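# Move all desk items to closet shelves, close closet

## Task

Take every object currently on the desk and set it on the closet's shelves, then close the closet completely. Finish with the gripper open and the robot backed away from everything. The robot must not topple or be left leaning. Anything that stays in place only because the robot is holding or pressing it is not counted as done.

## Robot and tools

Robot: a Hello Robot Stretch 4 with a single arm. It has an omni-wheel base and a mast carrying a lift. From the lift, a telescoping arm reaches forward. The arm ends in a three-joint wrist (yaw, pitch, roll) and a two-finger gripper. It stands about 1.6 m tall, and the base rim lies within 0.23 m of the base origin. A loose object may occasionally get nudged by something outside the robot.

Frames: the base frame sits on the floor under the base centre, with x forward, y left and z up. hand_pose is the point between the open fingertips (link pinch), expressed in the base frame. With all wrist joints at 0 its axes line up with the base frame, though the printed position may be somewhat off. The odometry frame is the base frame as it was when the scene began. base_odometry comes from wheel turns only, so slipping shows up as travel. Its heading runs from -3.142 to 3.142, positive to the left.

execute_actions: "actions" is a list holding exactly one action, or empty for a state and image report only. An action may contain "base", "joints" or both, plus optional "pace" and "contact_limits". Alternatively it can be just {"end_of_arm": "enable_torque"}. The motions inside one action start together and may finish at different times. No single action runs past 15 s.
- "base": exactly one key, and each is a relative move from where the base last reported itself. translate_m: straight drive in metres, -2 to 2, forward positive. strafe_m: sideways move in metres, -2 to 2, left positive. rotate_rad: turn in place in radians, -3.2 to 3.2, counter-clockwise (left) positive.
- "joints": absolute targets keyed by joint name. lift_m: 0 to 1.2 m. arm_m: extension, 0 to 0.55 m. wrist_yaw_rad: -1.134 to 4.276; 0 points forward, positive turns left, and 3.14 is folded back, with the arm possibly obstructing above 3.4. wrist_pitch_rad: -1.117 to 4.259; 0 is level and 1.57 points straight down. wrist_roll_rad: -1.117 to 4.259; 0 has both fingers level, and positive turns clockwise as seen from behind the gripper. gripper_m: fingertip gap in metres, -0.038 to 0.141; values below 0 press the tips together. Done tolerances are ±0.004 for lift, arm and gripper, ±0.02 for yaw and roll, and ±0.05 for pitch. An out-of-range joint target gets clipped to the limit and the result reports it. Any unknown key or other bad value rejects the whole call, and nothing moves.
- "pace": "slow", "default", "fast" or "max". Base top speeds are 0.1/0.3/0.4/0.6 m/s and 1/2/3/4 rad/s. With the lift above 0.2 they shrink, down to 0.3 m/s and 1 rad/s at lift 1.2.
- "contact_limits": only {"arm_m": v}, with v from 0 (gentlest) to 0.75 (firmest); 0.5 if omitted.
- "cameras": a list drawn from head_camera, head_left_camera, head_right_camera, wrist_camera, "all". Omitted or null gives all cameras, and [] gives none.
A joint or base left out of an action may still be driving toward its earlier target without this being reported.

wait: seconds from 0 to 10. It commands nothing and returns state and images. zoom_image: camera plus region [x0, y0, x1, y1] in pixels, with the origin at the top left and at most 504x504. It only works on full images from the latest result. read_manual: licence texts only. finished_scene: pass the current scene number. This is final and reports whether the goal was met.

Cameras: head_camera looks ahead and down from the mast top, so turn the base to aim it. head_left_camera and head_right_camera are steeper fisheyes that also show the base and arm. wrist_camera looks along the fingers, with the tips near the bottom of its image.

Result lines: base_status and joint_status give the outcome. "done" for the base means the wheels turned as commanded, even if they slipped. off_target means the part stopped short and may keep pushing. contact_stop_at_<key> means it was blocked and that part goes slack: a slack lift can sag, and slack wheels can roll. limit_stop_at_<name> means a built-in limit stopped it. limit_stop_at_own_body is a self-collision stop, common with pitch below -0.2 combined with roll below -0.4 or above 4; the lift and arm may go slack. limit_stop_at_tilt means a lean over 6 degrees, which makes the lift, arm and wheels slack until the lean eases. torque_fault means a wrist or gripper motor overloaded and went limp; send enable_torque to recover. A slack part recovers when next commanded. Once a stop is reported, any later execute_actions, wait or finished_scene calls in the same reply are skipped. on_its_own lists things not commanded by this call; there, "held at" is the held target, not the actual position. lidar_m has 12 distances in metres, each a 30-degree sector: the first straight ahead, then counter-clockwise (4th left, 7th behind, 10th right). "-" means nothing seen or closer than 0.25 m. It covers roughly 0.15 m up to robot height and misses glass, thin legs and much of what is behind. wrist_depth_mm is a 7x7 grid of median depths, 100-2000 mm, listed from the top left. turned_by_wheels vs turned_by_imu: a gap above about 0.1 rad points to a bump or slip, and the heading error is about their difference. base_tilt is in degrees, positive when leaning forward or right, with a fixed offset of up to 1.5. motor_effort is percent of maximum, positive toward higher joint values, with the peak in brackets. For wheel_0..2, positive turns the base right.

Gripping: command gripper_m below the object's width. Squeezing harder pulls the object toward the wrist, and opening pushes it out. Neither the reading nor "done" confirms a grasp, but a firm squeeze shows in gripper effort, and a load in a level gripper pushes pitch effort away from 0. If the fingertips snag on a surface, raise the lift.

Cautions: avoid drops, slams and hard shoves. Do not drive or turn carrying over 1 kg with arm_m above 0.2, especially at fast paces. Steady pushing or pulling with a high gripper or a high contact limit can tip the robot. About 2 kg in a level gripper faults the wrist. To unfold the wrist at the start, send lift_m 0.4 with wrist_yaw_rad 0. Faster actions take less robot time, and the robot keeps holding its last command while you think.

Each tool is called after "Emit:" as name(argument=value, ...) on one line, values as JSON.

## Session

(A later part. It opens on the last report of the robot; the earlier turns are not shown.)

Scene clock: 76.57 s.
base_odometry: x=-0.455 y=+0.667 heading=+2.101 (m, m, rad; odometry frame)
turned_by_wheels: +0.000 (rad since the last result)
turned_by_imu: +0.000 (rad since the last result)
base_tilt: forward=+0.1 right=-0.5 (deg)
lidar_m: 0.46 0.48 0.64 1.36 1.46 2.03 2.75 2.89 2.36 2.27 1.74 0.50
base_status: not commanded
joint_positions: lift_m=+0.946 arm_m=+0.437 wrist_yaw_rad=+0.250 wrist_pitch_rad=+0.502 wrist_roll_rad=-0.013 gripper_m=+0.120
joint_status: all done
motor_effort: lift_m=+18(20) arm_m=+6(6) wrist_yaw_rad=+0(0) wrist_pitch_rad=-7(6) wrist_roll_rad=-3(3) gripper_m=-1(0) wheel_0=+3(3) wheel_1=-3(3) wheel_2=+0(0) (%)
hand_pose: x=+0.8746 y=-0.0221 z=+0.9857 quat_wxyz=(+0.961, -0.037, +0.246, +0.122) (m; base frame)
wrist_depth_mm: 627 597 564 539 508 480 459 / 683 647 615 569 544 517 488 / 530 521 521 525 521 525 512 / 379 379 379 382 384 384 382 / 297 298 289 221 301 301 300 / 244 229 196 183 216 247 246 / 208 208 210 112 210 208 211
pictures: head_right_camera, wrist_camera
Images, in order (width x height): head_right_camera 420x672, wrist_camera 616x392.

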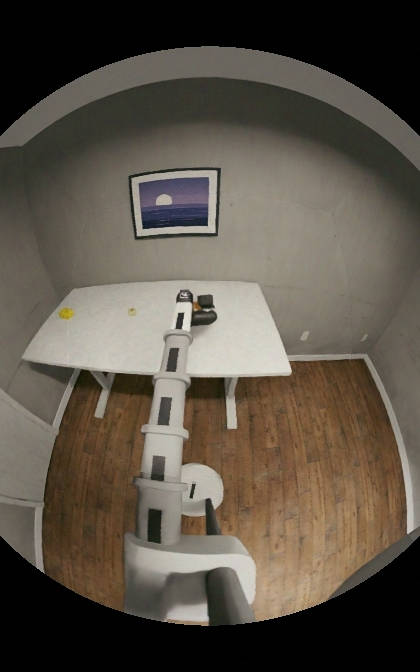

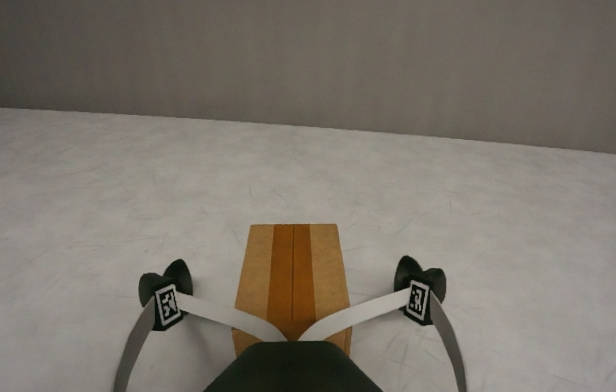

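Emit:
execute_actions(actions=[{"joints":{"gripper_m":0.035}}], cameras=["wrist_camera"])

Emit:
execute_actions(actions=[{"joints":{"lift_m":1.02}}], cameras=["wrist_camera"])

Scene clock: 78.63 s.
base_odometry: x=-0.455 y=+0.667 heading=+2.101 (m, m, rad; odometry frame)
turned_by_wheels: +0.000 (rad since the last result)
turned_by_imu: +0.000 (rad since the last result)
base_tilt: forward=+0.2 right=-0.4 (deg)
lidar_m: 0.46 0.47 0.69 1.38 1.45 2.03 2.76 2.86 2.38 2.29 1.73 0.47
base_status: not commanded
joint_positions: lift_m=+0.946 arm_m=+0.437 wrist_yaw_rad=+0.250 wrist_pitch_rad=+0.502 wrist_roll_rad=-0.013 gripper_m=+0.035
joint_status: all done
motor_effort: lift_m=+18(18) arm_m=+6(6) wrist_yaw_rad=+1(1) wrist_pitch_rad=-8(7) wrist_roll_rad=-3(3) gripper_m=-12(13) wheel_0=+3(3) wheel_1=-3(3) wheel_2=+0(0) (%)
hand_pose: x=+0.8745 y=-0.0221 z=+0.9855 quat_wxyz=(+0.961, -0.037, +0.246, +0.122) (m; base frame)
wrist_depth_mm: 627 597 564 530 504 480 462 / 683 647 603 574 544 517 488 / 525 521 517 517 517 521 508 / 377 379 377 379 379 382 384 / 296 297 287 218 303 298 298 / 243 244 186 181 193 246 245 / 208 203 208 112 210 208 210
pictures: wrist_camera
Images, in order (width x height): wrist_camera 616x392.

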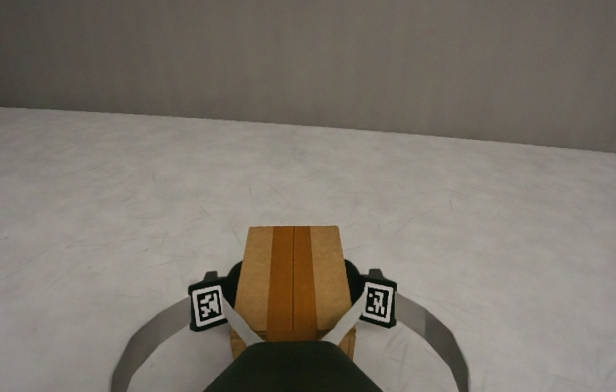

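Scene clock: 79.90 s.
base_odometry: x=-0.455 y=+0.667 heading=+2.101 (m, m, rad; odometry frame)
turned_by_wheels: +0.000 (rad since the last result)
turned_by_imu: +0.000 (rad since the last result)
base_tilt: forward=+0.2 right=-0.4 (deg)
lidar_m: 0.44 0.49 0.69 1.32 1.42 2.06 2.73 2.89 2.40 2.28 1.79 0.48
base_status: not commanded
joint_positions: lift_m=+1.020 arm_m=+0.437 wrist_yaw_rad=+0.250 wrist_pitch_rad=+0.503 wrist_roll_rad=-0.013 gripper_m=+0.035
joint_status: all done
motor_effort: lift_m=+23(25) arm_m=+6(6) wrist_yaw_rad=+0(1) wrist_pitch_rad=-9(8) wrist_roll_rad=-3(3) gripper_m=-10(13) wheel_0=+3(3) wheel_1=-3(3) wheel_2=+0(0) (%)
hand_pose: x=+0.8744 y=-0.0221 z=+1.0590 quat_wxyz=(+0.961, -0.037, +0.246, +0.122) (m; base frame)
wrist_depth_mm: 627 603 559 535 504 484 459 / 683 640 609 569 539 512 488 / 715 691 647 621 585 554 521 / 525 530 525 525 530 525 530 / 407 415 399 218 415 415 410 / 338 338 186 180 193 340 338 / 289 282 289 112 289 286 294
pictures: wrist_camera
Images, in order (width x height): wrist_camera 616x392.

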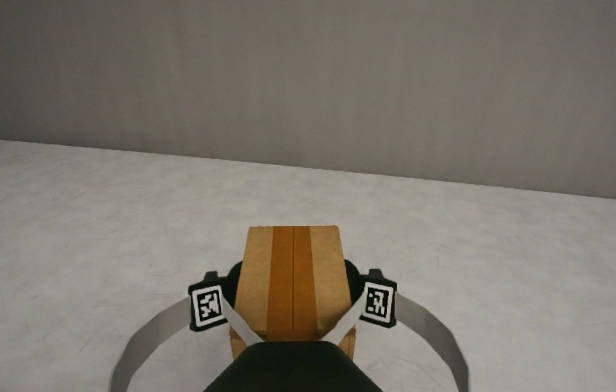

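Emit:
execute_actions(actions=[{"base":{"translate_m":-0.15},"joints":{"arm_m":0.0,"wrist_yaw_rad":0},"pace":"fast"}], cameras=[])

Emit:
execute_actions(actions=[{"base":{"rotate_rad":-3.15},"joints":{"lift_m":1.0},"pace":"fast"}], cameras=[])

Emit:
execute_actions(actions=[{"base":{"translate_m":1.85},"pace":"fast"}], cameras=["head_camera","wrist_camera"])

Scene clock: 82.40 s.
base_odometry: x=-0.379 y=+0.538 heading=+2.101 (m, m, rad; odometry frame)
turned_by_wheels: +0.000 (rad since the last result)
turned_by_imu: +0.001 (rad since the last result)
base_tilt: forward=+0.1 right=-0.5 (deg)
lidar_m: 0.58 0.62 0.89 1.37 1.46 2.04 2.60 2.73 2.39 2.28 1.97 0.65
base_status: done
joint_positions: lift_m=+1.020 arm_m=+0.001 wrist_yaw_rad=+0.000 wrist_pitch_rad=+0.503 wrist_roll_rad=-0.013 gripper_m=+0.035
joint_status: all done
motor_effort: lift_m=+23(23) arm_m=-6(8) wrist_yaw_rad=+2(6) wrist_pitch_rad=-10(8) wrist_roll_rad=-3(2) gripper_m=-12(11) wheel_0=-5(8) wheel_1=-3(8) wheel_2=+2(12) (%)
hand_pose: x=+0.4246 y=-0.0875 z=+1.0588 quat_wxyz=(+0.968, -0.006, +0.249, +0.001) (m; base frame)
wrist_depth_mm: 1060 1025 1060 1060 1060 1078 1060 / 1078 1078 1118 1118 1098 1160 1138 / 732 715 723 723 732 1182 1229 / 521 525 525 525 530 530 1366 / 1430 1430 469 217 1430 1499 1499 / 1537 1537 186 180 193 1537 1537 / 1308 1281 1336 112 1281 1308 1308
pictures: none
No camera images: the call's "cameras" was empty. Leave "cameras" out to get every camera's image.

Scene clock: 85.73 s.
base_odometry: x=-0.379 y=+0.538 heading=-1.048 (m, m, rad; odometry frame)
turned_by_wheels: -3.149 (rad since the last result)
turned_by_imu: -3.151 (rad since the last result)
base_tilt: forward=+0.1 right=-0.4 (deg)
lidar_m: 2.56 2.71 2.38 2.30 2.01 0.66 0.61 0.62 0.88 1.38 1.46 2.04
base_status: done
joint_positions: lift_m=+1.000 arm_m=+0.001 wrist_yaw_rad=+0.000 wrist_pitch_rad=+0.503 wrist_roll_rad=-0.013 gripper_m=+0.035
joint_status: all done
motor_effort: lift_m=+19(21) arm_m=-6(6) wrist_yaw_rad=+1(2) wrist_pitch_rad=-10(10) wrist_roll_rad=-3(3) gripper_m=-12(10) wheel_0=+3(4) wheel_1=+4(8) wheel_2=+4(8) (%)
hand_pose: x=+0.4247 y=-0.0874 z=+1.0392 quat_wxyz=(+0.969, -0.006, +0.249, +0.002) (m; base frame)
wrist_depth_mm: - - - - - - 1756 / - - - - - - 1808 / - - - - - - 1863 / - - - - - - 1863 / 1808 1808 1756 218 1863 1863 1708 / 1499 1537 186 180 192 1499 1537 / 1308 1255 1281 112 1308 1308 1308
pictures: none
No camera images: the call's "cameras" was empty. Leave "cameras" out to get every camera's image.

Scene clock: 92.37 s.
base_odometry: x=+0.545 y=-1.065 heading=-1.048 (m, m, rad; odometry frame)
turned_by_wheels: +0.000 (rad since the last result)
turned_by_imu: -0.011 (rad since the last result)
base_tilt: forward=+0.1 right=-0.4 (deg)
lidar_m: 0.72 0.73 1.11 2.28 2.38 3.29 3.28 1.97 1.44 1.40 1.03 0.96
base_status: done
joint_positions: lift_m=+1.000 arm_m=+0.001 wrist_yaw_rad=+0.000 wrist_pitch_rad=+0.503 wrist_roll_rad=-0.013 gripper_m=+0.035
joint_status: not commanded
motor_effort: lift_m=+19(19) arm_m=-6(6) wrist_yaw_rad=+1(1) wrist_pitch_rad=-9(7) wrist_roll_rad=-3(3) gripper_m=-11(11) wheel_0=+3(6) wheel_1=+2(8) wheel_2=+0(16) (%)
hand_pose: x=+0.4247 y=-0.0874 z=+1.0392 quat_wxyz=(+0.969, -0.006, +0.249, +0.002) (m; base frame)
wrist_depth_mm: 459 466 466 466 1098 1008 788 / 492 500 500 504 1205 1182 831 / 535 539 544 544 1078 1025 831 / 580 597 597 591 1397 1205 715 / 640 647 634 217 1182 1118 715 / 707 707 186 180 193 1182 741 / 798 768 778 112 1281 946 798
pictures: head_camera, wrist_camera
Images, in order (width x height): head_camera 420x560, wrist_camera 616x392.

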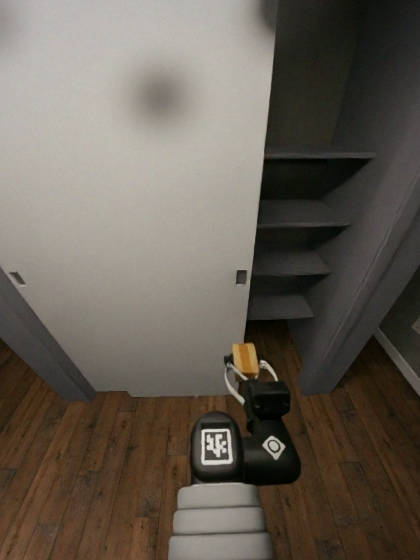

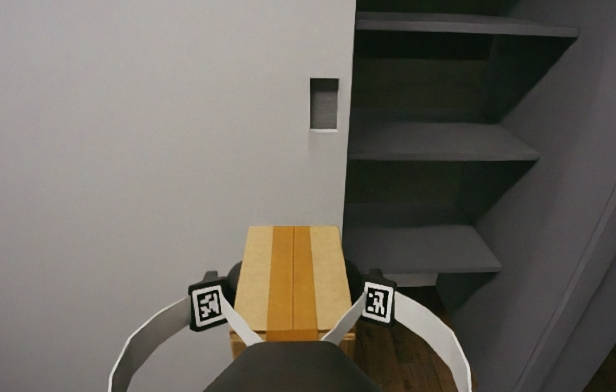

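Emit:
execute_actions(actions=[{"base":{"strafe_m":-0.29},"joints":{"lift_m":1.17},"pace":"fast"}], cameras=[])

Emit:
execute_actions(actions=[{"base":{"translate_m":0.3},"pace":"fast"}], cameras=["head_camera","wrist_camera"])

Scene clock: 95.03 s.
base_odometry: x=+0.294 y=-1.209 heading=-1.048 (m, m, rad; odometry frame)
turned_by_wheels: +0.000 (rad since the last result)
turned_by_imu: +0.000 (rad since the last result)
base_tilt: forward=+0.1 right=-0.5 (deg)
lidar_m: 0.74 0.75 1.08 2.57 2.68 3.38 3.29 1.63 1.15 1.10 1.20 0.78
base_status: done
joint_positions: lift_m=+1.170 arm_m=+0.001 wrist_yaw_rad=+0.000 wrist_pitch_rad=+0.503 wrist_roll_rad=-0.013 gripper_m=+0.035
joint_status: all done
motor_effort: lift_m=+23(25) arm_m=-6(6) wrist_yaw_rad=+1(0) wrist_pitch_rad=-8(11) wrist_roll_rad=-3(3) gripper_m=-12(11) wheel_0=+3(13) wheel_1=-2(11) wheel_2=+0(2) (%)
hand_pose: x=+0.4247 y=-0.0874 z=+1.2089 quat_wxyz=(+0.969, -0.006, +0.249, +0.002) (m; base frame)
wrist_depth_mm: 459 473 1098 1098 1098 459 455 / 484 500 946 960 960 492 492 / 530 544 1281 1281 1229 530 530 / 580 591 1042 1098 1060 569 597 / 634 640 1366 217 1255 634 1336 / 707 699 186 180 193 715 1430 / 798 788 798 112 904 798 1397
pictures: none
No camera images: the call's "cameras" was empty. Leave "cameras" out to get every camera's image.

Scene clock: 97.47 s.
base_odometry: x=+0.444 y=-1.469 heading=-1.047 (m, m, rad; odometry frame)
turned_by_wheels: +0.001 (rad since the last result)
turned_by_imu: -0.001 (rad since the last result)
base_tilt: forward=+0.1 right=-0.4 (deg)
lidar_m: 0.47 0.46 0.67 2.57 2.69 3.72 3.62 1.63 1.16 1.08 0.60 0.54
base_status: done
joint_positions: lift_m=+1.170 arm_m=+0.001 wrist_yaw_rad=+0.000 wrist_pitch_rad=+0.503 wrist_roll_rad=-0.013 gripper_m=+0.035
joint_status: not commanded
motor_effort: lift_m=+23(23) arm_m=-6(6) wrist_yaw_rad=+1(1) wrist_pitch_rad=-10(11) wrist_roll_rad=-3(3) gripper_m=-11(11) wheel_0=+3(10) wheel_1=+3(8) wheel_2=+0(10) (%)
hand_pose: x=+0.4247 y=-0.0874 z=+1.2089 quat_wxyz=(+0.969, -0.006, +0.249, +0.002) (m; base frame)
wrist_depth_mm: 831 831 831 842 854 640 459 / 878 866 878 891 904 647 466 / 609 609 609 654 661 609 402 / 976 1025 1025 1042 991 654 338 / 297 820 788 217 831 654 338 / 306 732 186 180 193 654 336 / 343 384 991 112 976 436 334
pictures: head_camera, wrist_camera
Images, in order (width x height): head_camera 420x560, wrist_camera 616x392.

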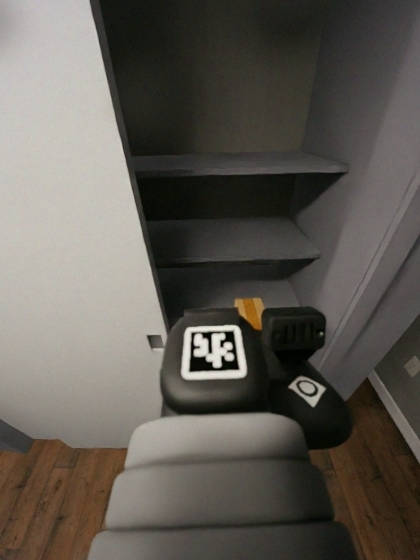

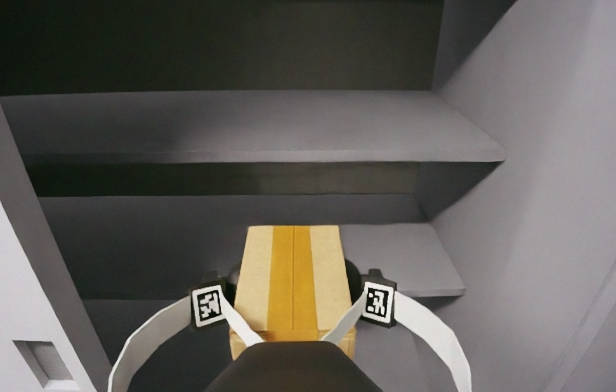

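Emit:
execute_actions(actions=[{"joints":{"arm_m":0.44}}], cameras=["head_right_camera","wrist_camera"])

Scene clock: 100.40 s.
base_odometry: x=+0.444 y=-1.469 heading=-1.047 (m, m, rad; odometry frame)
turned_by_wheels: +0.000 (rad since the last result)
turned_by_imu: +0.000 (rad since the last result)
base_tilt: forward=+0.1 right=-0.4 (deg)
lidar_m: 0.46 0.45 0.66 2.57 2.67 3.74 3.64 1.66 1.14 1.11 0.62 0.54
base_status: not commanded
joint_positions: lift_m=+1.170 arm_m=+0.439 wrist_yaw_rad=+0.000 wrist_pitch_rad=+0.503 wrist_roll_rad=-0.013 gripper_m=+0.035
joint_status: all done
motor_effort: lift_m=+23(23) arm_m=+6(5) wrist_yaw_rad=+0(1) wrist_pitch_rad=-8(8) wrist_roll_rad=-3(2) gripper_m=-10(13) wheel_0=+3(3) wheel_1=+4(4) wheel_2=+0(0) (%)
hand_pose: x=+0.8627 y=-0.0874 z=+1.2090 quat_wxyz=(+0.969, -0.006, +0.249, +0.002) (m; base frame)
wrist_depth_mm: 442 445 449 445 459 459 449 / 473 477 484 492 488 488 466 / 517 521 521 525 525 525 469 / 439 439 439 439 442 442 436 / 342 345 332 217 347 347 343 / 281 283 186 180 193 286 283 / 241 236 242 112 243 241 244
pictures: head_right_camera, wrist_camera
Images, in order (width x height): head_right_camera 420x672, wrist_camera 616x392.

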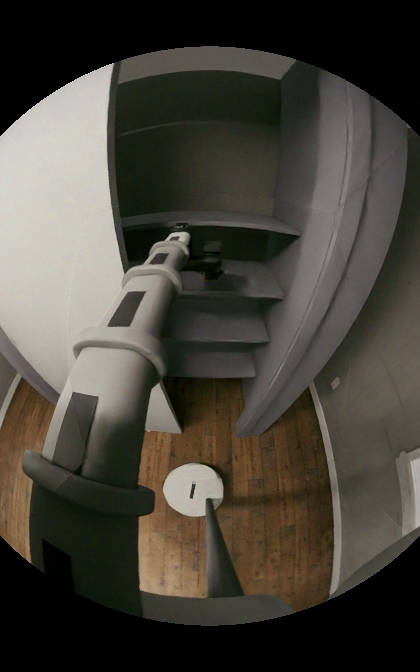

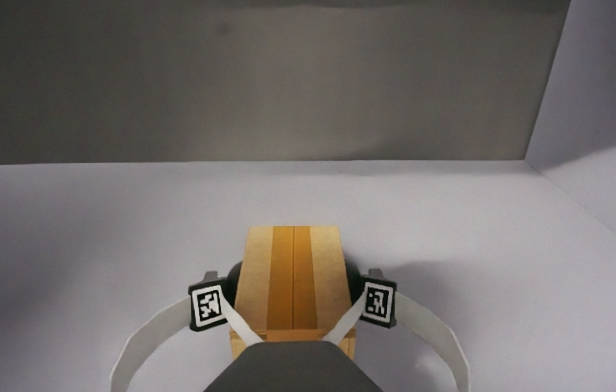

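Emit:
execute_actions(actions=[{"joints":{"lift_m":1.142},"pace":"slow"}], cameras=[])

Emit:
execute_actions(actions=[{"joints":{"gripper_m":0.11}}], cameras=["wrist_camera"])

Scene clock: 101.67 s.
base_odometry: x=+0.444 y=-1.469 heading=-1.047 (m, m, rad; odometry frame)
turned_by_wheels: +0.000 (rad since the last result)
turned_by_imu: +0.000 (rad since the last result)
base_tilt: forward=+0.2 right=-0.4 (deg)
lidar_m: 0.48 0.46 0.64 2.57 2.71 3.68 3.64 1.65 1.16 1.09 0.59 0.51
base_status: not commanded
joint_positions: lift_m=+1.142 arm_m=+0.439 wrist_yaw_rad=+0.000 wrist_pitch_rad=+0.503 wrist_roll_rad=-0.013 gripper_m=+0.035
joint_status: all done
motor_effort: lift_m=+18(21) arm_m=+6(6) wrist_yaw_rad=+0(0) wrist_pitch_rad=-11(9) wrist_roll_rad=-3(2) gripper_m=-11(11) wheel_0=+3(3) wheel_1=+4(4) wheel_2=+0(0) (%)
hand_pose: x=+0.8627 y=-0.0874 z=+1.1814 quat_wxyz=(+0.969, -0.006, +0.249, +0.002) (m; base frame)
wrist_depth_mm: 445 449 445 452 452 459 455 / 477 480 480 488 492 492 462 / 500 500 508 508 508 517 462 / 382 384 387 387 387 387 387 / 298 301 290 217 306 306 304 / 247 248 186 180 193 250 248 / 213 206 211 112 212 211 213
pictures: none
No camera images: the call's "cameras" was empty. Leave "cameras" out to get every camera's image.

Scene clock: 103.27 s.
base_odometry: x=+0.444 y=-1.469 heading=-1.047 (m, m, rad; odometry frame)
turned_by_wheels: +0.000 (rad since the last result)
turned_by_imu: +0.000 (rad since the last result)
base_tilt: forward=+0.2 right=-0.4 (deg)
lidar_m: 0.48 0.46 0.64 2.55 2.67 3.68 3.63 1.64 1.16 1.11 0.59 0.52
base_status: not commanded
joint_positions: lift_m=+1.142 arm_m=+0.439 wrist_yaw_rad=+0.000 wrist_pitch_rad=+0.503 wrist_roll_rad=-0.013 gripper_m=+0.110
joint_status: all done
motor_effort: lift_m=+18(18) arm_m=+6(6) wrist_yaw_rad=+0(0) wrist_pitch_rad=-8(9) wrist_roll_rad=-3(3) gripper_m=-1(11) wheel_0=+3(3) wheel_1=+3(3) wheel_2=+0(0) (%)
hand_pose: x=+0.8627 y=-0.0874 z=+1.1815 quat_wxyz=(+0.969, -0.006, +0.249, +0.002) (m; base frame)
wrist_depth_mm: 442 445 449 452 452 455 452 / 473 480 480 484 488 492 462 / 492 500 508 508 517 517 459 / 382 384 384 384 387 389 387 / 300 303 303 227 304 304 303 / 247 240 196 187 216 250 250 / 212 211 212 112 213 212 213
pictures: wrist_camera
Images, in order (width x height): wrist_camera 616x392.

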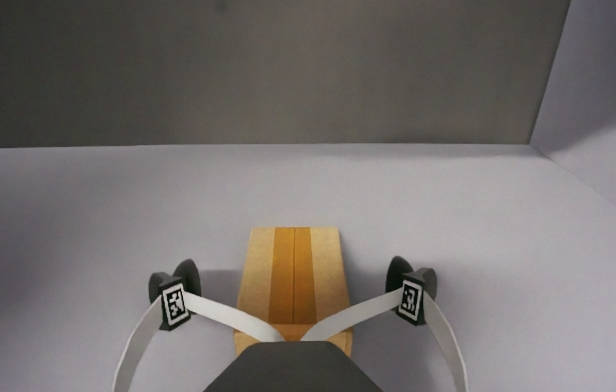

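Emit:
execute_actions(actions=[{"joints":{"arm_m":0.0,"lift_m":1.16},"pace":"fast"}], cameras=["wrist_camera","head_camera"])

Scene clock: 105.43 s.
base_odometry: x=+0.444 y=-1.469 heading=-1.047 (m, m, rad; odometry frame)
turned_by_wheels: +0.000 (rad since the last result)
turned_by_imu: +0.000 (rad since the last result)
base_tilt: forward=+0.1 right=-0.4 (deg)
lidar_m: 0.48 0.45 0.65 2.57 2.68 3.69 3.66 1.66 1.17 1.09 0.59 0.52
base_status: not commanded
joint_positions: lift_m=+1.160 arm_m=+0.001 wrist_yaw_rad=+0.000 wrist_pitch_rad=+0.502 wrist_roll_rad=-0.013 gripper_m=+0.110
joint_status: all done
motor_effort: lift_m=+23(24) arm_m=-6(5) wrist_yaw_rad=+1(1) wrist_pitch_rad=-7(8) wrist_roll_rad=-3(3) gripper_m=+0(0) wheel_0=+3(3) wheel_1=+3(3) wheel_2=+0(0) (%)
hand_pose: x=+0.4248 y=-0.0875 z=+1.1992 quat_wxyz=(+0.969, -0.006, +0.248, +0.002) (m; base frame)
wrist_depth_mm: 831 831 842 842 854 640 455 / 854 866 878 891 878 640 462 / 627 634 621 580 627 591 399 / 976 1025 1042 1042 991 654 336 / 298 798 798 809 809 647 338 / 307 715 707 1078 216 647 334 / 345 946 1025 112 991 433 336
pictures: head_camera, wrist_camera
Images, in order (width x height): head_camera 420x560, wrist_camera 616x392.

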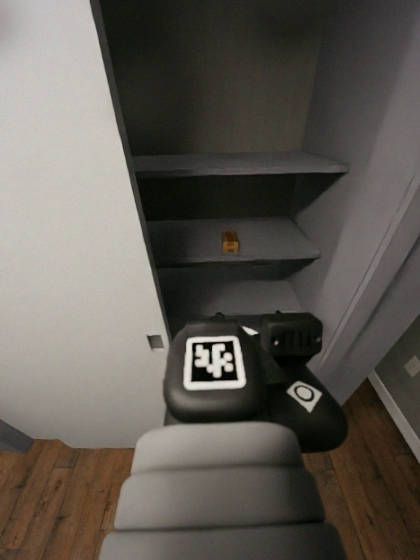

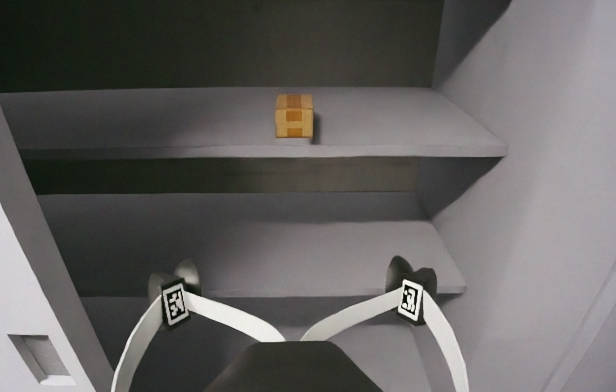

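Emit:
execute_actions(actions=[{"base":{"translate_m":-0.2},"joints":{"lift_m":0.5},"pace":"max"}], cameras=[])

Emit:
execute_actions(actions=[{"base":{"rotate_rad":3.16},"pace":"max"}], cameras=["head_camera"])

Emit:
execute_actions(actions=[{"base":{"translate_m":1.9},"joints":{"lift_m":1.02},"pace":"max"}], cameras=["head_camera"])

Scene clock: 108.40 s.
base_odometry: x=+0.344 y=-1.296 heading=-1.048 (m, m, rad; odometry frame)
turned_by_wheels: -0.001 (rad since the last result)
turned_by_imu: +0.001 (rad since the last result)
base_tilt: forward=+0.1 right=-0.4 (deg)
lidar_m: 0.66 0.67 0.96 2.57 2.70 3.51 2.97 1.65 1.16 1.11 1.22 0.68
base_status: done
joint_positions: lift_m=+0.500 arm_m=+0.001 wrist_yaw_rad=+0.000 wrist_pitch_rad=+0.502 wrist_roll_rad=-0.013 gripper_m=+0.110
joint_status: all done
motor_effort: lift_m=+18(21) arm_m=-6(6) wrist_yaw_rad=+1(1) wrist_pitch_rad=-8(8) wrist_roll_rad=-3(3) gripper_m=+1(1) wheel_0=-4(8) wheel_1=-4(7) wheel_2=+1(11) (%)
hand_pose: x=+0.4248 y=-0.0874 z=+0.5395 quat_wxyz=(+0.969, -0.006, +0.248, +0.002) (m; base frame)
wrist_depth_mm: 370 1025 1025 1008 1008 462 355 / 394 842 1025 1025 991 462 379 / 427 455 1205 1182 1008 469 418 / 466 484 1255 1281 1255 469 466 / 512 525 1078 1078 1025 508 512 / 569 554 842 904 216 559 585 / 634 634 759 111 768 627 750
pictures: none
No camera images: the call's "cameras" was empty. Leave "cameras" out to get every camera's image.

Scene clock: 110.70 s.
base_odometry: x=+0.344 y=-1.296 heading=+2.112 (m, m, rad; odometry frame)
turned_by_wheels: +3.160 (rad since the last result)
turned_by_imu: +3.161 (rad since the last result)
base_tilt: forward=+0.1 right=-0.5 (deg)
lidar_m: 2.55 1.64 1.15 1.11 1.20 0.68 0.63 0.68 0.93 2.57 2.66 3.47
base_status: done
joint_positions: lift_m=+0.500 arm_m=+0.001 wrist_yaw_rad=+0.000 wrist_pitch_rad=+0.502 wrist_roll_rad=-0.013 gripper_m=+0.110
joint_status: not commanded
motor_effort: lift_m=+20(20) arm_m=-6(6) wrist_yaw_rad=-1(0) wrist_pitch_rad=-5(8) wrist_roll_rad=-2(3) gripper_m=+1(0) wheel_0=-4(11) wheel_1=-1(10) wheel_2=-1(13) (%)
hand_pose: x=+0.4249 y=-0.0873 z=+0.5394 quat_wxyz=(+0.969, -0.006, +0.248, +0.002) (m; base frame)
wrist_depth_mm: 1708 - - - - - - / 1756 - - - - - - / 1661 1921 1921 1808 1921 1921 1983 / 1336 1397 1366 1366 1366 1397 1397 / 1060 1078 1078 1078 1098 1098 1098 / 891 854 842 904 216 891 878 / 759 750 798 112 759 768 768
pictures: head_camera
Images, in order (width x height): head_camera 420x560.

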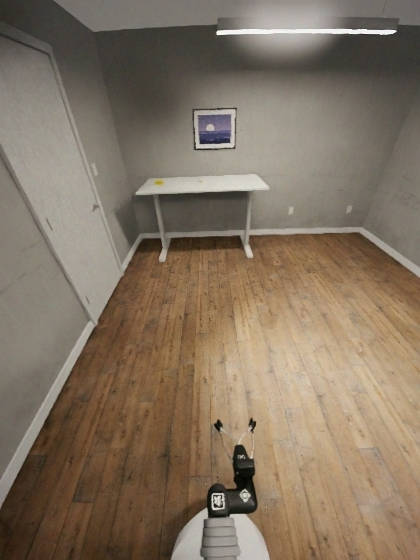

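Scene clock: 115.90 s.
base_odometry: x=-0.635 y=+0.332 heading=+2.112 (m, m, rad; odometry frame)
turned_by_wheels: +0.000 (rad since the last result)
turned_by_imu: -0.011 (rad since the last result)
base_tilt: forward=+0.2 right=-0.4 (deg)
lidar_m: 0.63 0.67 0.96 1.09 1.17 1.59 2.53 2.65 2.65 2.55 0.98 0.69
base_status: done
joint_positions: lift_m=+1.020 arm_m=+0.001 wrist_yaw_rad=+0.000 wrist_pitch_rad=+0.502 wrist_roll_rad=-0.013 gripper_m=+0.110
joint_status: all done
motor_effort: lift_m=+21(25) arm_m=-6(6) wrist_yaw_rad=+1(1) wrist_pitch_rad=-6(5) wrist_roll_rad=-3(3) gripper_m=+0(0) wheel_0=+2(11) wheel_1=+3(9) wheel_2=+0(14) (%)
hand_pose: x=+0.4248 y=-0.0874 z=+1.0594 quat_wxyz=(+0.969, -0.006, +0.248, +0.002) (m; base frame)
wrist_depth_mm: 1078 1118 1098 1098 1098 1118 1138 / 1138 1160 1160 1138 1182 1182 1229 / 723 732 732 723 732 732 741 / 530 530 530 535 535 569 564 / 1430 1499 1499 1537 1576 1537 1537 / 1160 1499 1464 1576 216 1537 1576 / 1255 1308 1336 112 1336 1336 1308
pictures: head_camera
Images, in order (width x height): head_camera 420x560.

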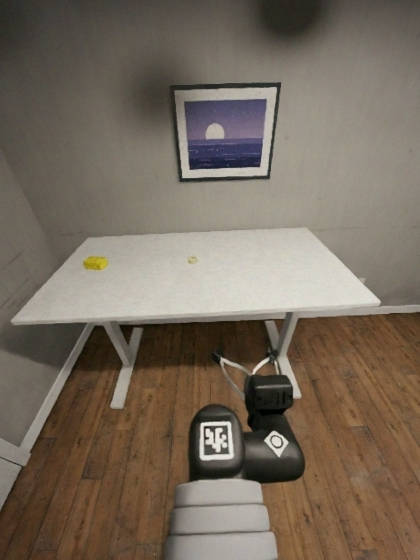

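Emit:
execute_actions(actions=[{"base":{"strafe_m":0.172},"joints":{"arm_m":0.1},"pace":"max"}], cameras=[])

Emit:
execute_actions(actions=[{"base":{"translate_m":0.2},"joints":{"arm_m":0.3},"pace":"max"}], cameras=["wrist_camera","head_camera"])

Scene clock: 117.93 s.
base_odometry: x=-0.782 y=+0.244 heading=+2.112 (m, m, rad; odometry frame)
turned_by_wheels: +0.000 (rad since the last result)
turned_by_imu: +0.000 (rad since the last result)
base_tilt: forward=+0.1 right=-0.5 (deg)
lidar_m: 0.64 0.69 0.95 0.91 0.97 1.43 2.53 2.64 2.86 2.74 0.99 0.68
base_status: done
joint_positions: lift_m=+1.020 arm_m=+0.099 wrist_yaw_rad=+0.000 wrist_pitch_rad=+0.502 wrist_roll_rad=-0.013 gripper_m=+0.110
joint_status: all done
motor_effort: lift_m=+21(20) arm_m=+6(6) wrist_yaw_rad=+0(2) wrist_pitch_rad=-6(7) wrist_roll_rad=-3(3) gripper_m=+0(1) wheel_0=+0(14) wheel_1=-2(12) wheel_2=+0(4) (%)
hand_pose: x=+0.5228 y=-0.0874 z=+1.0594 quat_wxyz=(+0.969, -0.006, +0.248, +0.002) (m; base frame)
wrist_depth_mm: 1008 1008 1008 1025 1008 1042 1042 / 1078 1060 1042 1060 1078 1078 1098 / 691 715 723 723 732 741 750 / 525 525 525 530 535 530 535 / 430 433 436 439 439 459 459 / 1336 1430 1464 1499 216 1464 1537 / 1308 1060 1366 112 1336 1182 1336
pictures: none
No camera images: the call's "cameras" was empty. Leave "cameras" out to get every camera's image.

Scene clock: 119.87 s.
base_odometry: x=-0.886 y=+0.415 heading=+2.113 (m, m, rad; odometry frame)
turned_by_wheels: +0.001 (rad since the last result)
turned_by_imu: -0.001 (rad since the last result)
base_tilt: forward=+0.2 right=-0.5 (deg)
lidar_m: 0.44 0.47 0.62 0.92 0.99 1.40 2.73 2.85 2.85 2.73 0.70 0.45
base_status: done
joint_positions: lift_m=+1.020 arm_m=+0.299 wrist_yaw_rad=+0.000 wrist_pitch_rad=+0.502 wrist_roll_rad=-0.013 gripper_m=+0.110
joint_status: all done
motor_effort: lift_m=+21(21) arm_m=+6(6) wrist_yaw_rad=+0(2) wrist_pitch_rad=-7(7) wrist_roll_rad=-3(3) gripper_m=+0(0) wheel_0=+3(9) wheel_1=+4(8) wheel_2=+1(11) (%)
hand_pose: x=+0.7228 y=-0.0873 z=+1.0594 quat_wxyz=(+0.969, -0.006, +0.248, +0.002) (m; base frame)
wrist_depth_mm: 647 654 654 668 668 676 676 / 699 707 715 715 723 715 723 / 732 741 707 715 723 732 732 / 521 525 530 530 530 535 530 / 410 415 418 402 415 415 415 / 336 329 319 343 215 343 342 / 289 287 298 112 291 289 296
pictures: head_camera, wrist_camera
Images, in order (width x height): head_camera 420x560, wrist_camera 616x392.

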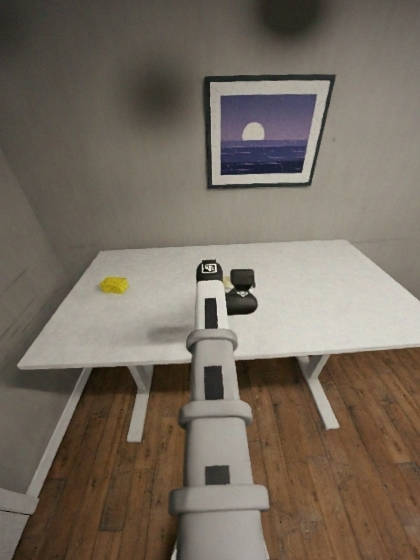

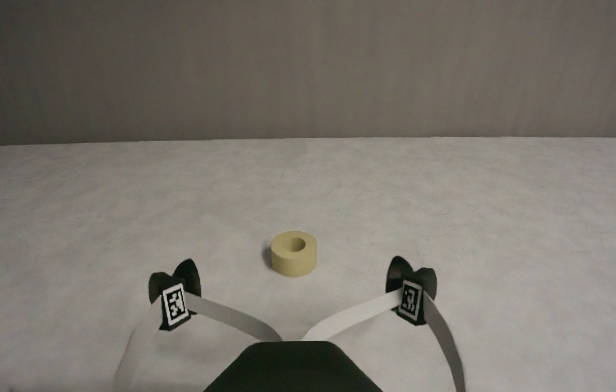

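Emit:
execute_actions(actions=[{"joints":{"arm_m":0.44},"pace":"fast"}], cameras=[])

Emit:
execute_actions(actions=[{"joints":{"lift_m":0.945}}], cameras=["wrist_camera"])

Scene clock: 121.60 s.
base_odometry: x=-0.886 y=+0.415 heading=+2.113 (m, m, rad; odometry frame)
turned_by_wheels: +0.000 (rad since the last result)
turned_by_imu: +0.000 (rad since the last result)
base_tilt: forward=+0.1 right=-0.5 (deg)
lidar_m: 0.45 0.49 0.67 0.90 0.97 1.40 2.74 2.83 2.85 2.72 0.69 0.47
base_status: not commanded
joint_positions: lift_m=+1.020 arm_m=+0.439 wrist_yaw_rad=+0.000 wrist_pitch_rad=+0.502 wrist_roll_rad=-0.013 gripper_m=+0.110
joint_status: all done
motor_effort: lift_m=+21(21) arm_m=+6(7) wrist_yaw_rad=+0(0) wrist_pitch_rad=-5(5) wrist_roll_rad=-3(2) gripper_m=+0(1) wheel_0=+3(3) wheel_1=+4(4) wheel_2=+1(1) (%)
hand_pose: x=+0.8628 y=-0.0874 z=+1.0594 quat_wxyz=(+0.969, -0.006, +0.248, +0.002) (m; base frame)
wrist_depth_mm: 525 530 535 539 539 549 549 / 559 569 574 580 580 597 591 / 609 615 621 627 634 640 640 / 525 530 525 530 530 530 535 / 413 413 415 418 418 418 418 / 338 327 319 345 215 342 340 / 289 287 298 112 291 290 296
pictures: none
No camera images: the call's "cameras" was empty. Leave "cameras" out to get every camera's image.

Scene clock: 122.90 s.
base_odometry: x=-0.886 y=+0.415 heading=+2.113 (m, m, rad; odometry frame)
turned_by_wheels: +0.000 (rad since the last result)
turned_by_imu: +0.000 (rad since the last result)
base_tilt: forward=+0.2 right=-0.4 (deg)
lidar_m: 0.46 0.48 0.66 0.90 0.99 1.42 2.77 2.81 2.86 2.73 0.71 0.50
base_status: not commanded
joint_positions: lift_m=+0.945 arm_m=+0.439 wrist_yaw_rad=+0.000 wrist_pitch_rad=+0.502 wrist_roll_rad=-0.013 gripper_m=+0.110
joint_status: all done
motor_effort: lift_m=+18(20) arm_m=+6(6) wrist_yaw_rad=+0(0) wrist_pitch_rad=-3(6) wrist_roll_rad=-3(2) gripper_m=+0(0) wheel_0=+3(3) wheel_1=+4(4) wheel_2=+1(1) (%)
hand_pose: x=+0.8628 y=-0.0874 z=+0.9846 quat_wxyz=(+0.969, -0.006, +0.248, +0.002) (m; base frame)
wrist_depth_mm: 525 535 539 535 544 544 559 / 559 569 574 580 580 585 585 / 521 517 517 521 521 525 530 / 377 377 375 382 379 382 384 / 294 298 298 298 300 300 297 / 242 235 222 222 216 246 245 / 208 206 215 112 209 208 209
pictures: wrist_camera
Images, in order (width x height): wrist_camera 616x392.

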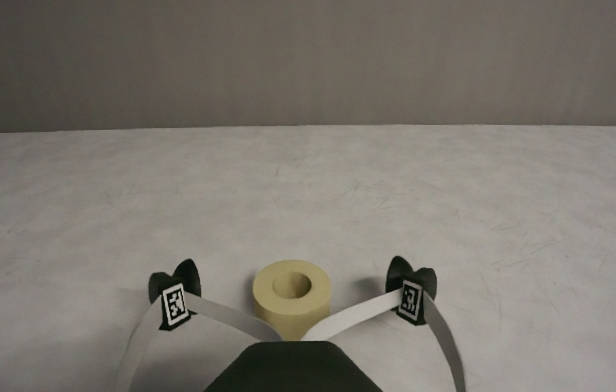

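Emit:
execute_actions(actions=[{"joints":{"gripper_m":0.022,"arm_m":0.435}}], cameras=["wrist_camera"])

Emit:
execute_actions(actions=[{"joints":{"lift_m":1.02}}], cameras=["wrist_camera"])

Scene clock: 124.90 s.
base_odometry: x=-0.886 y=+0.415 heading=+2.113 (m, m, rad; odometry frame)
turned_by_wheels: +0.000 (rad since the last result)
turned_by_imu: +0.000 (rad since the last result)
base_tilt: forward=+0.2 right=-0.5 (deg)
lidar_m: 0.42 0.49 0.66 0.93 0.99 1.43 2.72 2.85 2.86 2.72 0.69 0.50
base_status: not commanded
joint_positions: lift_m=+0.945 arm_m=+0.436 wrist_yaw_rad=+0.000 wrist_pitch_rad=+0.502 wrist_roll_rad=-0.013 gripper_m=+0.022
joint_status: all done
motor_effort: lift_m=+18(18) arm_m=-6(5) wrist_yaw_rad=+0(0) wrist_pitch_rad=-7(6) wrist_roll_rad=-3(2) gripper_m=-14(13) wheel_0=+3(3) wheel_1=+4(3) wheel_2=+1(0) (%)
hand_pose: x=+0.8599 y=-0.0874 z=+0.9846 quat_wxyz=(+0.969, -0.006, +0.248, +0.002) (m; base frame)
wrist_depth_mm: 530 535 539 539 549 549 554 / 564 574 574 580 585 585 591 / 521 517 512 517 517 535 525 / 375 375 379 379 382 382 379 / 296 298 298 298 298 298 297 / 240 244 192 216 190 245 244 / 206 200 214 111 208 207 209
pictures: wrist_camera
Images, in order (width x height): wrist_camera 616x392.

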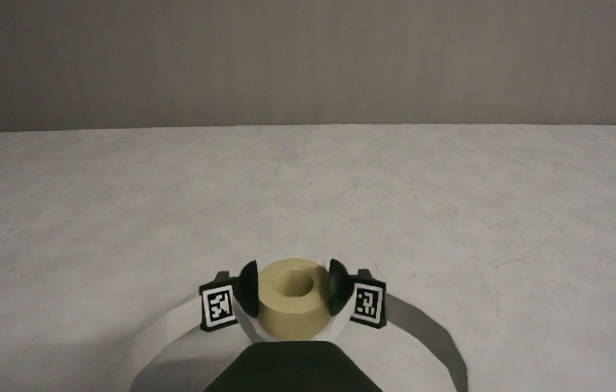

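Scene clock: 126.17 s.
base_odometry: x=-0.886 y=+0.415 heading=+2.113 (m, m, rad; odometry frame)
turned_by_wheels: +0.000 (rad since the last result)
turned_by_imu: +0.000 (rad since the last result)
base_tilt: forward=+0.2 right=-0.4 (deg)
lidar_m: 0.42 0.49 0.65 0.92 0.99 1.44 2.74 2.85 2.82 2.73 0.69 0.48
base_status: not commanded
joint_positions: lift_m=+1.020 arm_m=+0.436 wrist_yaw_rad=+0.000 wrist_pitch_rad=+0.502 wrist_roll_rad=-0.013 gripper_m=+0.022
joint_status: all done
motor_effort: lift_m=+23(24) arm_m=-6(6) wrist_yaw_rad=+0(0) wrist_pitch_rad=-6(9) wrist_roll_rad=-3(3) gripper_m=-16(15) wheel_0=+3(3) wheel_1=+4(4) wheel_2=+0(1) (%)
hand_pose: x=+0.8599 y=-0.0874 z=+1.0592 quat_wxyz=(+0.969, -0.006, +0.248, +0.002) (m; base frame)
wrist_depth_mm: 530 535 539 544 539 549 554 / 569 569 580 585 585 591 591 / 615 621 621 627 634 640 640 / 525 521 525 525 535 530 525 / 413 413 415 415 415 415 415 / 336 340 192 217 190 342 338 / 289 278 297 112 290 290 296
pictures: wrist_camera
Images, in order (width x height): wrist_camera 616x392.

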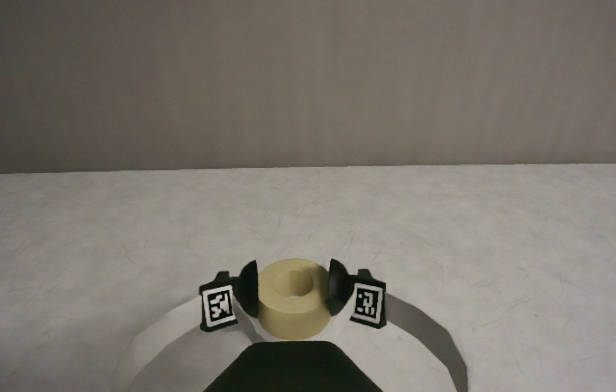

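Emit:
execute_actions(actions=[{"base":{"translate_m":-0.2},"joints":{"arm_m":0.0},"pace":"max"}], cameras=[])

Emit:
execute_actions(actions=[{"base":{"rotate_rad":-3.13},"joints":{"lift_m":0.6},"pace":"max"}], cameras=[])

Emit:
execute_actions(actions=[{"base":{"translate_m":1.9},"pace":"max"}], cameras=["head_camera","wrist_camera"])

Scene clock: 128.73 s.
base_odometry: x=-0.783 y=+0.244 heading=+2.112 (m, m, rad; odometry frame)
turned_by_wheels: -0.001 (rad since the last result)
turned_by_imu: +0.001 (rad since the last result)
base_tilt: forward=+0.2 right=-0.5 (deg)
lidar_m: 0.64 0.69 0.95 0.94 0.99 1.42 2.53 2.65 2.84 2.75 0.96 0.68
base_status: done
joint_positions: lift_m=+1.020 arm_m=+0.001 wrist_yaw_rad=+0.000 wrist_pitch_rad=+0.503 wrist_roll_rad=-0.013 gripper_m=+0.022
joint_status: all done
motor_effort: lift_m=+23(23) arm_m=-6(7) wrist_yaw_rad=+2(2) wrist_pitch_rad=-9(8) wrist_roll_rad=-4(3) gripper_m=-14(14) wheel_0=-3(8) wheel_1=-4(8) wheel_2=+0(16) (%)
hand_pose: x=+0.4247 y=-0.0875 z=+1.0591 quat_wxyz=(+0.969, -0.006, +0.249, +0.001) (m; base frame)
wrist_depth_mm: 1078 1118 1098 1118 1098 1118 1138 / 1138 1118 1182 1182 1160 1182 1205 / 741 732 732 723 723 741 741 / 535 530 530 530 535 564 569 / 1366 1499 1499 1464 1537 1537 1576 / 1430 1397 191 216 191 1464 1537 / 1308 1160 1366 112 1336 1308 1336
pictures: none
No camera images: the call's "cameras" was empty. Leave "cameras" out to get every camera's image.

Scene clock: 132.07 s.
base_odometry: x=-0.783 y=+0.244 heading=-1.017 (m, m, rad; odometry frame)
turned_by_wheels: -3.129 (rad since the last result)
turned_by_imu: -3.131 (rad since the last result)
base_tilt: forward=+0.2 right=-0.5 (deg)
lidar_m: 2.49 2.68 2.86 2.73 0.96 0.70 0.65 0.68 0.92 0.92 1.00 1.44
base_status: done
joint_positions: lift_m=+0.600 arm_m=+0.001 wrist_yaw_rad=+0.000 wrist_pitch_rad=+0.502 wrist_roll_rad=-0.013 gripper_m=+0.022
joint_status: all done
motor_effort: lift_m=+20(21) arm_m=-6(6) wrist_yaw_rad=+1(2) wrist_pitch_rad=-6(8) wrist_roll_rad=-3(3) gripper_m=-13(16) wheel_0=+4(10) wheel_1=+4(9) wheel_2=+4(14) (%)
hand_pose: x=+0.4248 y=-0.0874 z=+0.6394 quat_wxyz=(+0.969, -0.006, +0.249, +0.002) (m; base frame)
wrist_depth_mm: - - - - - 1808 1229 / - - - - - 1808 1229 / - - - - - 1756 1229 / 1576 1576 1576 1576 1576 1537 1255 / 1255 1255 1255 1229 1255 1255 1182 / 1008 1008 192 217 190 1025 1025 / 866 842 904 112 878 866 878
pictures: none
No camera images: the call's "cameras" was empty. Leave "cameras" out to get every camera's image.

Scene clock: 137.50 s.
base_odometry: x=+0.217 y=-1.372 heading=-1.017 (m, m, rad; odometry frame)
turned_by_wheels: +0.000 (rad since the last result)
turned_by_imu: -0.011 (rad since the last result)
base_tilt: forward=+0.2 right=-0.5 (deg)
lidar_m: 0.77 0.71 0.93 2.71 2.85 3.51 3.40 1.43 1.03 0.96 1.06 0.62
base_status: done
joint_positions: lift_m=+0.600 arm_m=+0.001 wrist_yaw_rad=+0.000 wrist_pitch_rad=+0.502 wrist_roll_rad=-0.013 gripper_m=+0.022
joint_status: not commanded
motor_effort: lift_m=+20(19) arm_m=-6(6) wrist_yaw_rad=+0(1) wrist_pitch_rad=-7(8) wrist_roll_rad=-3(2) gripper_m=-15(14) wheel_0=+2(13) wheel_1=+3(9) wheel_2=+0(12) (%)
hand_pose: x=+0.4248 y=-0.0874 z=+0.6394 quat_wxyz=(+0.969, -0.006, +0.249, +0.002) (m; base frame)
wrist_depth_mm: 1008 1025 1025 1008 389 357 362 / 1078 1078 1078 1098 392 389 389 / 854 917 931 904 418 424 439 / 492 1308 1255 1308 459 459 1205 / 530 1229 1229 1255 492 504 1182 / 569 1008 192 216 190 574 1025 / 634 627 904 112 615 831 866
pictures: head_camera, wrist_camera
Images, in order (width x height): head_camera 420x560, wrist_camera 616x392.

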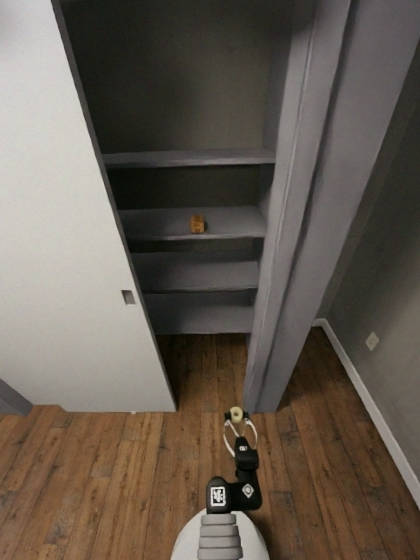

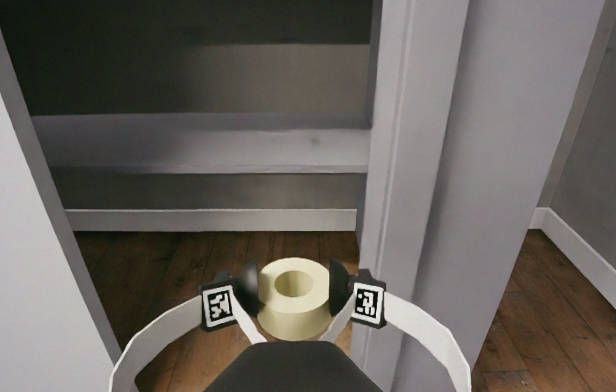

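Emit:
execute_actions(actions=[{"base":{"strafe_m":0.16},"pace":"max"}], cameras=[])

Emit:
execute_actions(actions=[{"base":{"translate_m":0.2},"joints":{"lift_m":0.58},"pace":"max"}], cameras=["head_camera","wrist_camera"])

Scene clock: 139.23 s.
base_odometry: x=+0.353 y=-1.288 heading=-1.017 (m, m, rad; odometry frame)
turned_by_wheels: +0.000 (rad since the last result)
turned_by_imu: +0.000 (rad since the last result)
base_tilt: forward=+0.1 right=-0.4 (deg)
lidar_m: 0.63 0.67 0.96 2.55 2.67 3.50 3.42 1.64 1.16 1.11 1.22 0.70
base_status: done
joint_positions: lift_m=+0.600 arm_m=+0.001 wrist_yaw_rad=+0.000 wrist_pitch_rad=+0.502 wrist_roll_rad=-0.013 gripper_m=+0.022
joint_status: not commanded
motor_effort: lift_m=+19(20) arm_m=-6(6) wrist_yaw_rad=+1(1) wrist_pitch_rad=-7(8) wrist_roll_rad=-3(3) gripper_m=-15(15) wheel_0=+1(11) wheel_1=+0(15) wheel_2=+0(0) (%)
hand_pose: x=+0.4248 y=-0.0874 z=+0.6394 quat_wxyz=(+0.969, -0.006, +0.249, +0.002) (m; base frame)
wrist_depth_mm: 373 404 1025 1025 1042 691 366 / 399 415 1098 1098 1060 691 382 / 430 442 917 931 917 517 410 / 473 484 1281 1308 1255 517 452 / 521 521 1255 1255 1205 521 512 / 580 564 192 219 190 564 569 / 647 621 661 112 866 615 831
pictures: none
No camera images: the call's "cameras" was empty. Leave "cameras" out to get every camera's image.

Scene clock: 140.93 s.
base_odometry: x=+0.459 y=-1.458 heading=-1.016 (m, m, rad; odometry frame)
turned_by_wheels: +0.000 (rad since the last result)
turned_by_imu: -0.001 (rad since the last result)
base_tilt: forward=+0.2 right=-0.5 (deg)
lidar_m: 0.45 0.45 0.64 2.55 2.62 3.73 3.64 1.64 1.19 1.13 0.61 0.52
base_status: done
joint_positions: lift_m=+0.580 arm_m=+0.001 wrist_yaw_rad=+0.000 wrist_pitch_rad=+0.502 wrist_roll_rad=-0.013 gripper_m=+0.022
joint_status: all done
motor_effort: lift_m=+19(20) arm_m=-6(6) wrist_yaw_rad=+1(1) wrist_pitch_rad=-8(7) wrist_roll_rad=-3(2) gripper_m=-14(15) wheel_0=+3(8) wheel_1=+1(8) wheel_2=+2(14) (%)
hand_pose: x=+0.4247 y=-0.0874 z=+0.6194 quat_wxyz=(+0.969, -0.006, +0.249, +0.002) (m; base frame)
wrist_depth_mm: 831 842 842 831 842 691 492 / 878 904 917 904 917 691 500 / 759 878 878 891 878 707 500 / 266 661 676 676 676 640 504 / 276 1118 1118 1118 1160 707 370 / 298 960 191 217 191 699 370 / 336 334 878 112 842 462 366
pictures: head_camera, wrist_camera
Images, in order (width x height): head_camera 420x560, wrist_camera 616x392.

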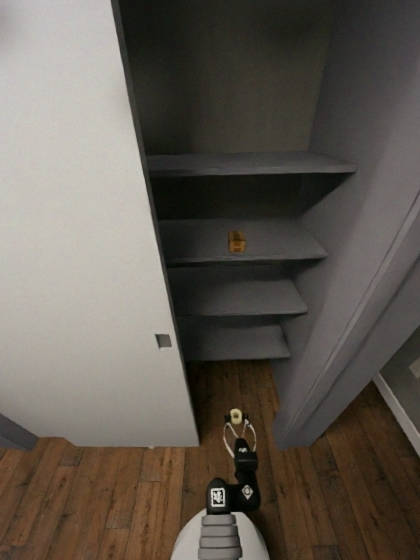

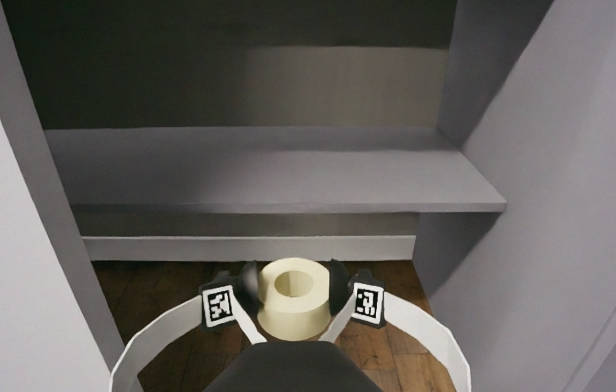

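Emit:
execute_actions(actions=[])

Scene clock: 142.20 s.
base_odometry: x=+0.459 y=-1.458 heading=-1.016 (m, m, rad; odometry frame)
turned_by_wheels: +0.000 (rad since the last result)
turned_by_imu: +0.000 (rad since the last result)
base_tilt: forward=+0.1 right=-0.4 (deg)
lidar_m: 0.46 0.45 0.65 2.56 2.68 3.68 3.63 1.67 1.16 1.13 0.61 0.53
base_status: done
joint_positions: lift_m=+0.580 arm_m=+0.001 wrist_yaw_rad=+0.000 wrist_pitch_rad=+0.502 wrist_roll_rad=-0.013 gripper_m=+0.022
joint_status: all done
motor_effort: lift_m=+19(20) arm_m=-6(6) wrist_yaw_rad=+1(1) wrist_pitch_rad=-6(7) wrist_roll_rad=-3(2) gripper_m=-16(15) wheel_0=+3(8) wheel_1=+1(8) wheel_2=+2(14) (%)
hand_pose: x=+0.4247 y=-0.0874 z=+0.6194 quat_wxyz=(+0.969, -0.006, +0.249, +0.002) (m; base frame)
wrist_depth_mm: 831 842 842 842 854 683 492 / 891 904 891 917 904 707 496 / 759 878 854 866 878 699 500 / 266 668 676 676 676 640 508 / 276 1118 1118 1138 1160 707 370 / 301 946 192 217 190 699 368 / 336 336 866 112 854 462 366
pictures: head_camera, head_left_camera, head_right_camera, wrist_camera
Images, in order (width x height): head_camera 420x560, head_left_camera 420x672, head_right_camera 420x672, wrist_camera 616x392.

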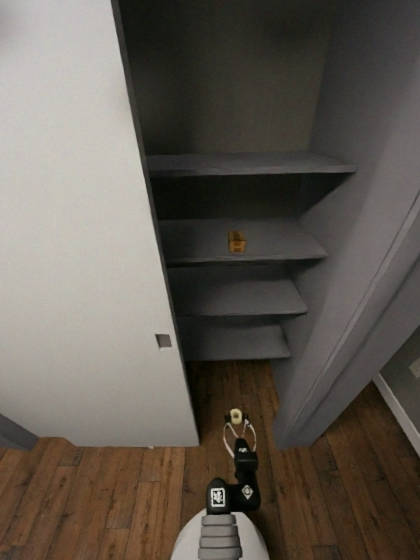

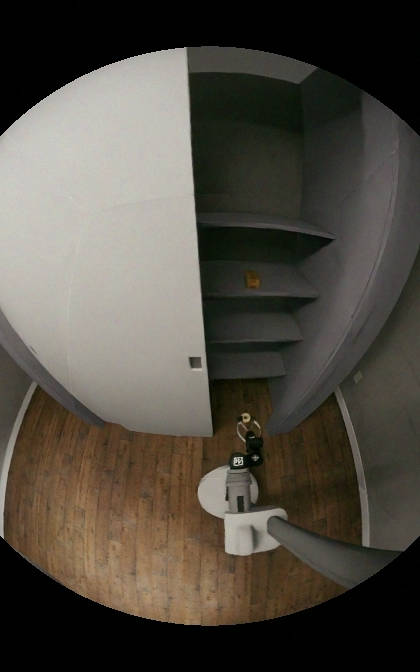

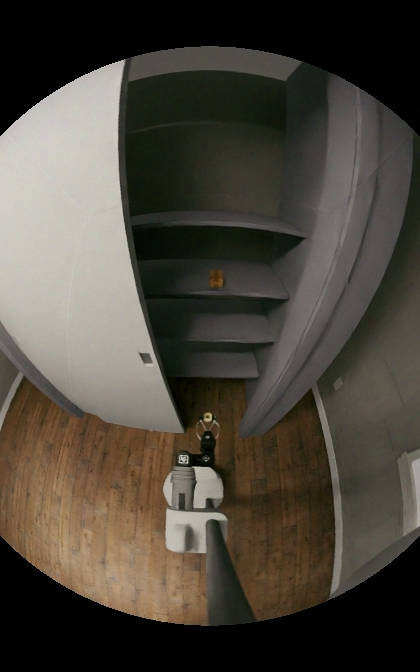

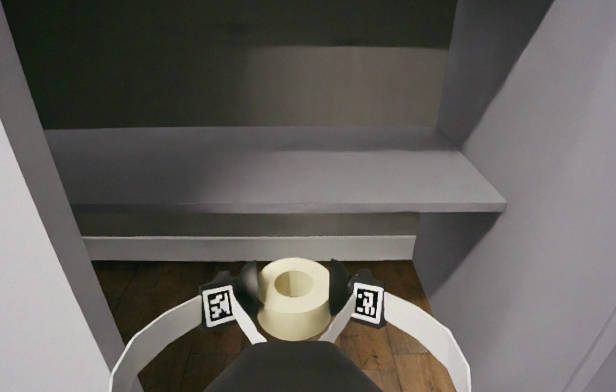

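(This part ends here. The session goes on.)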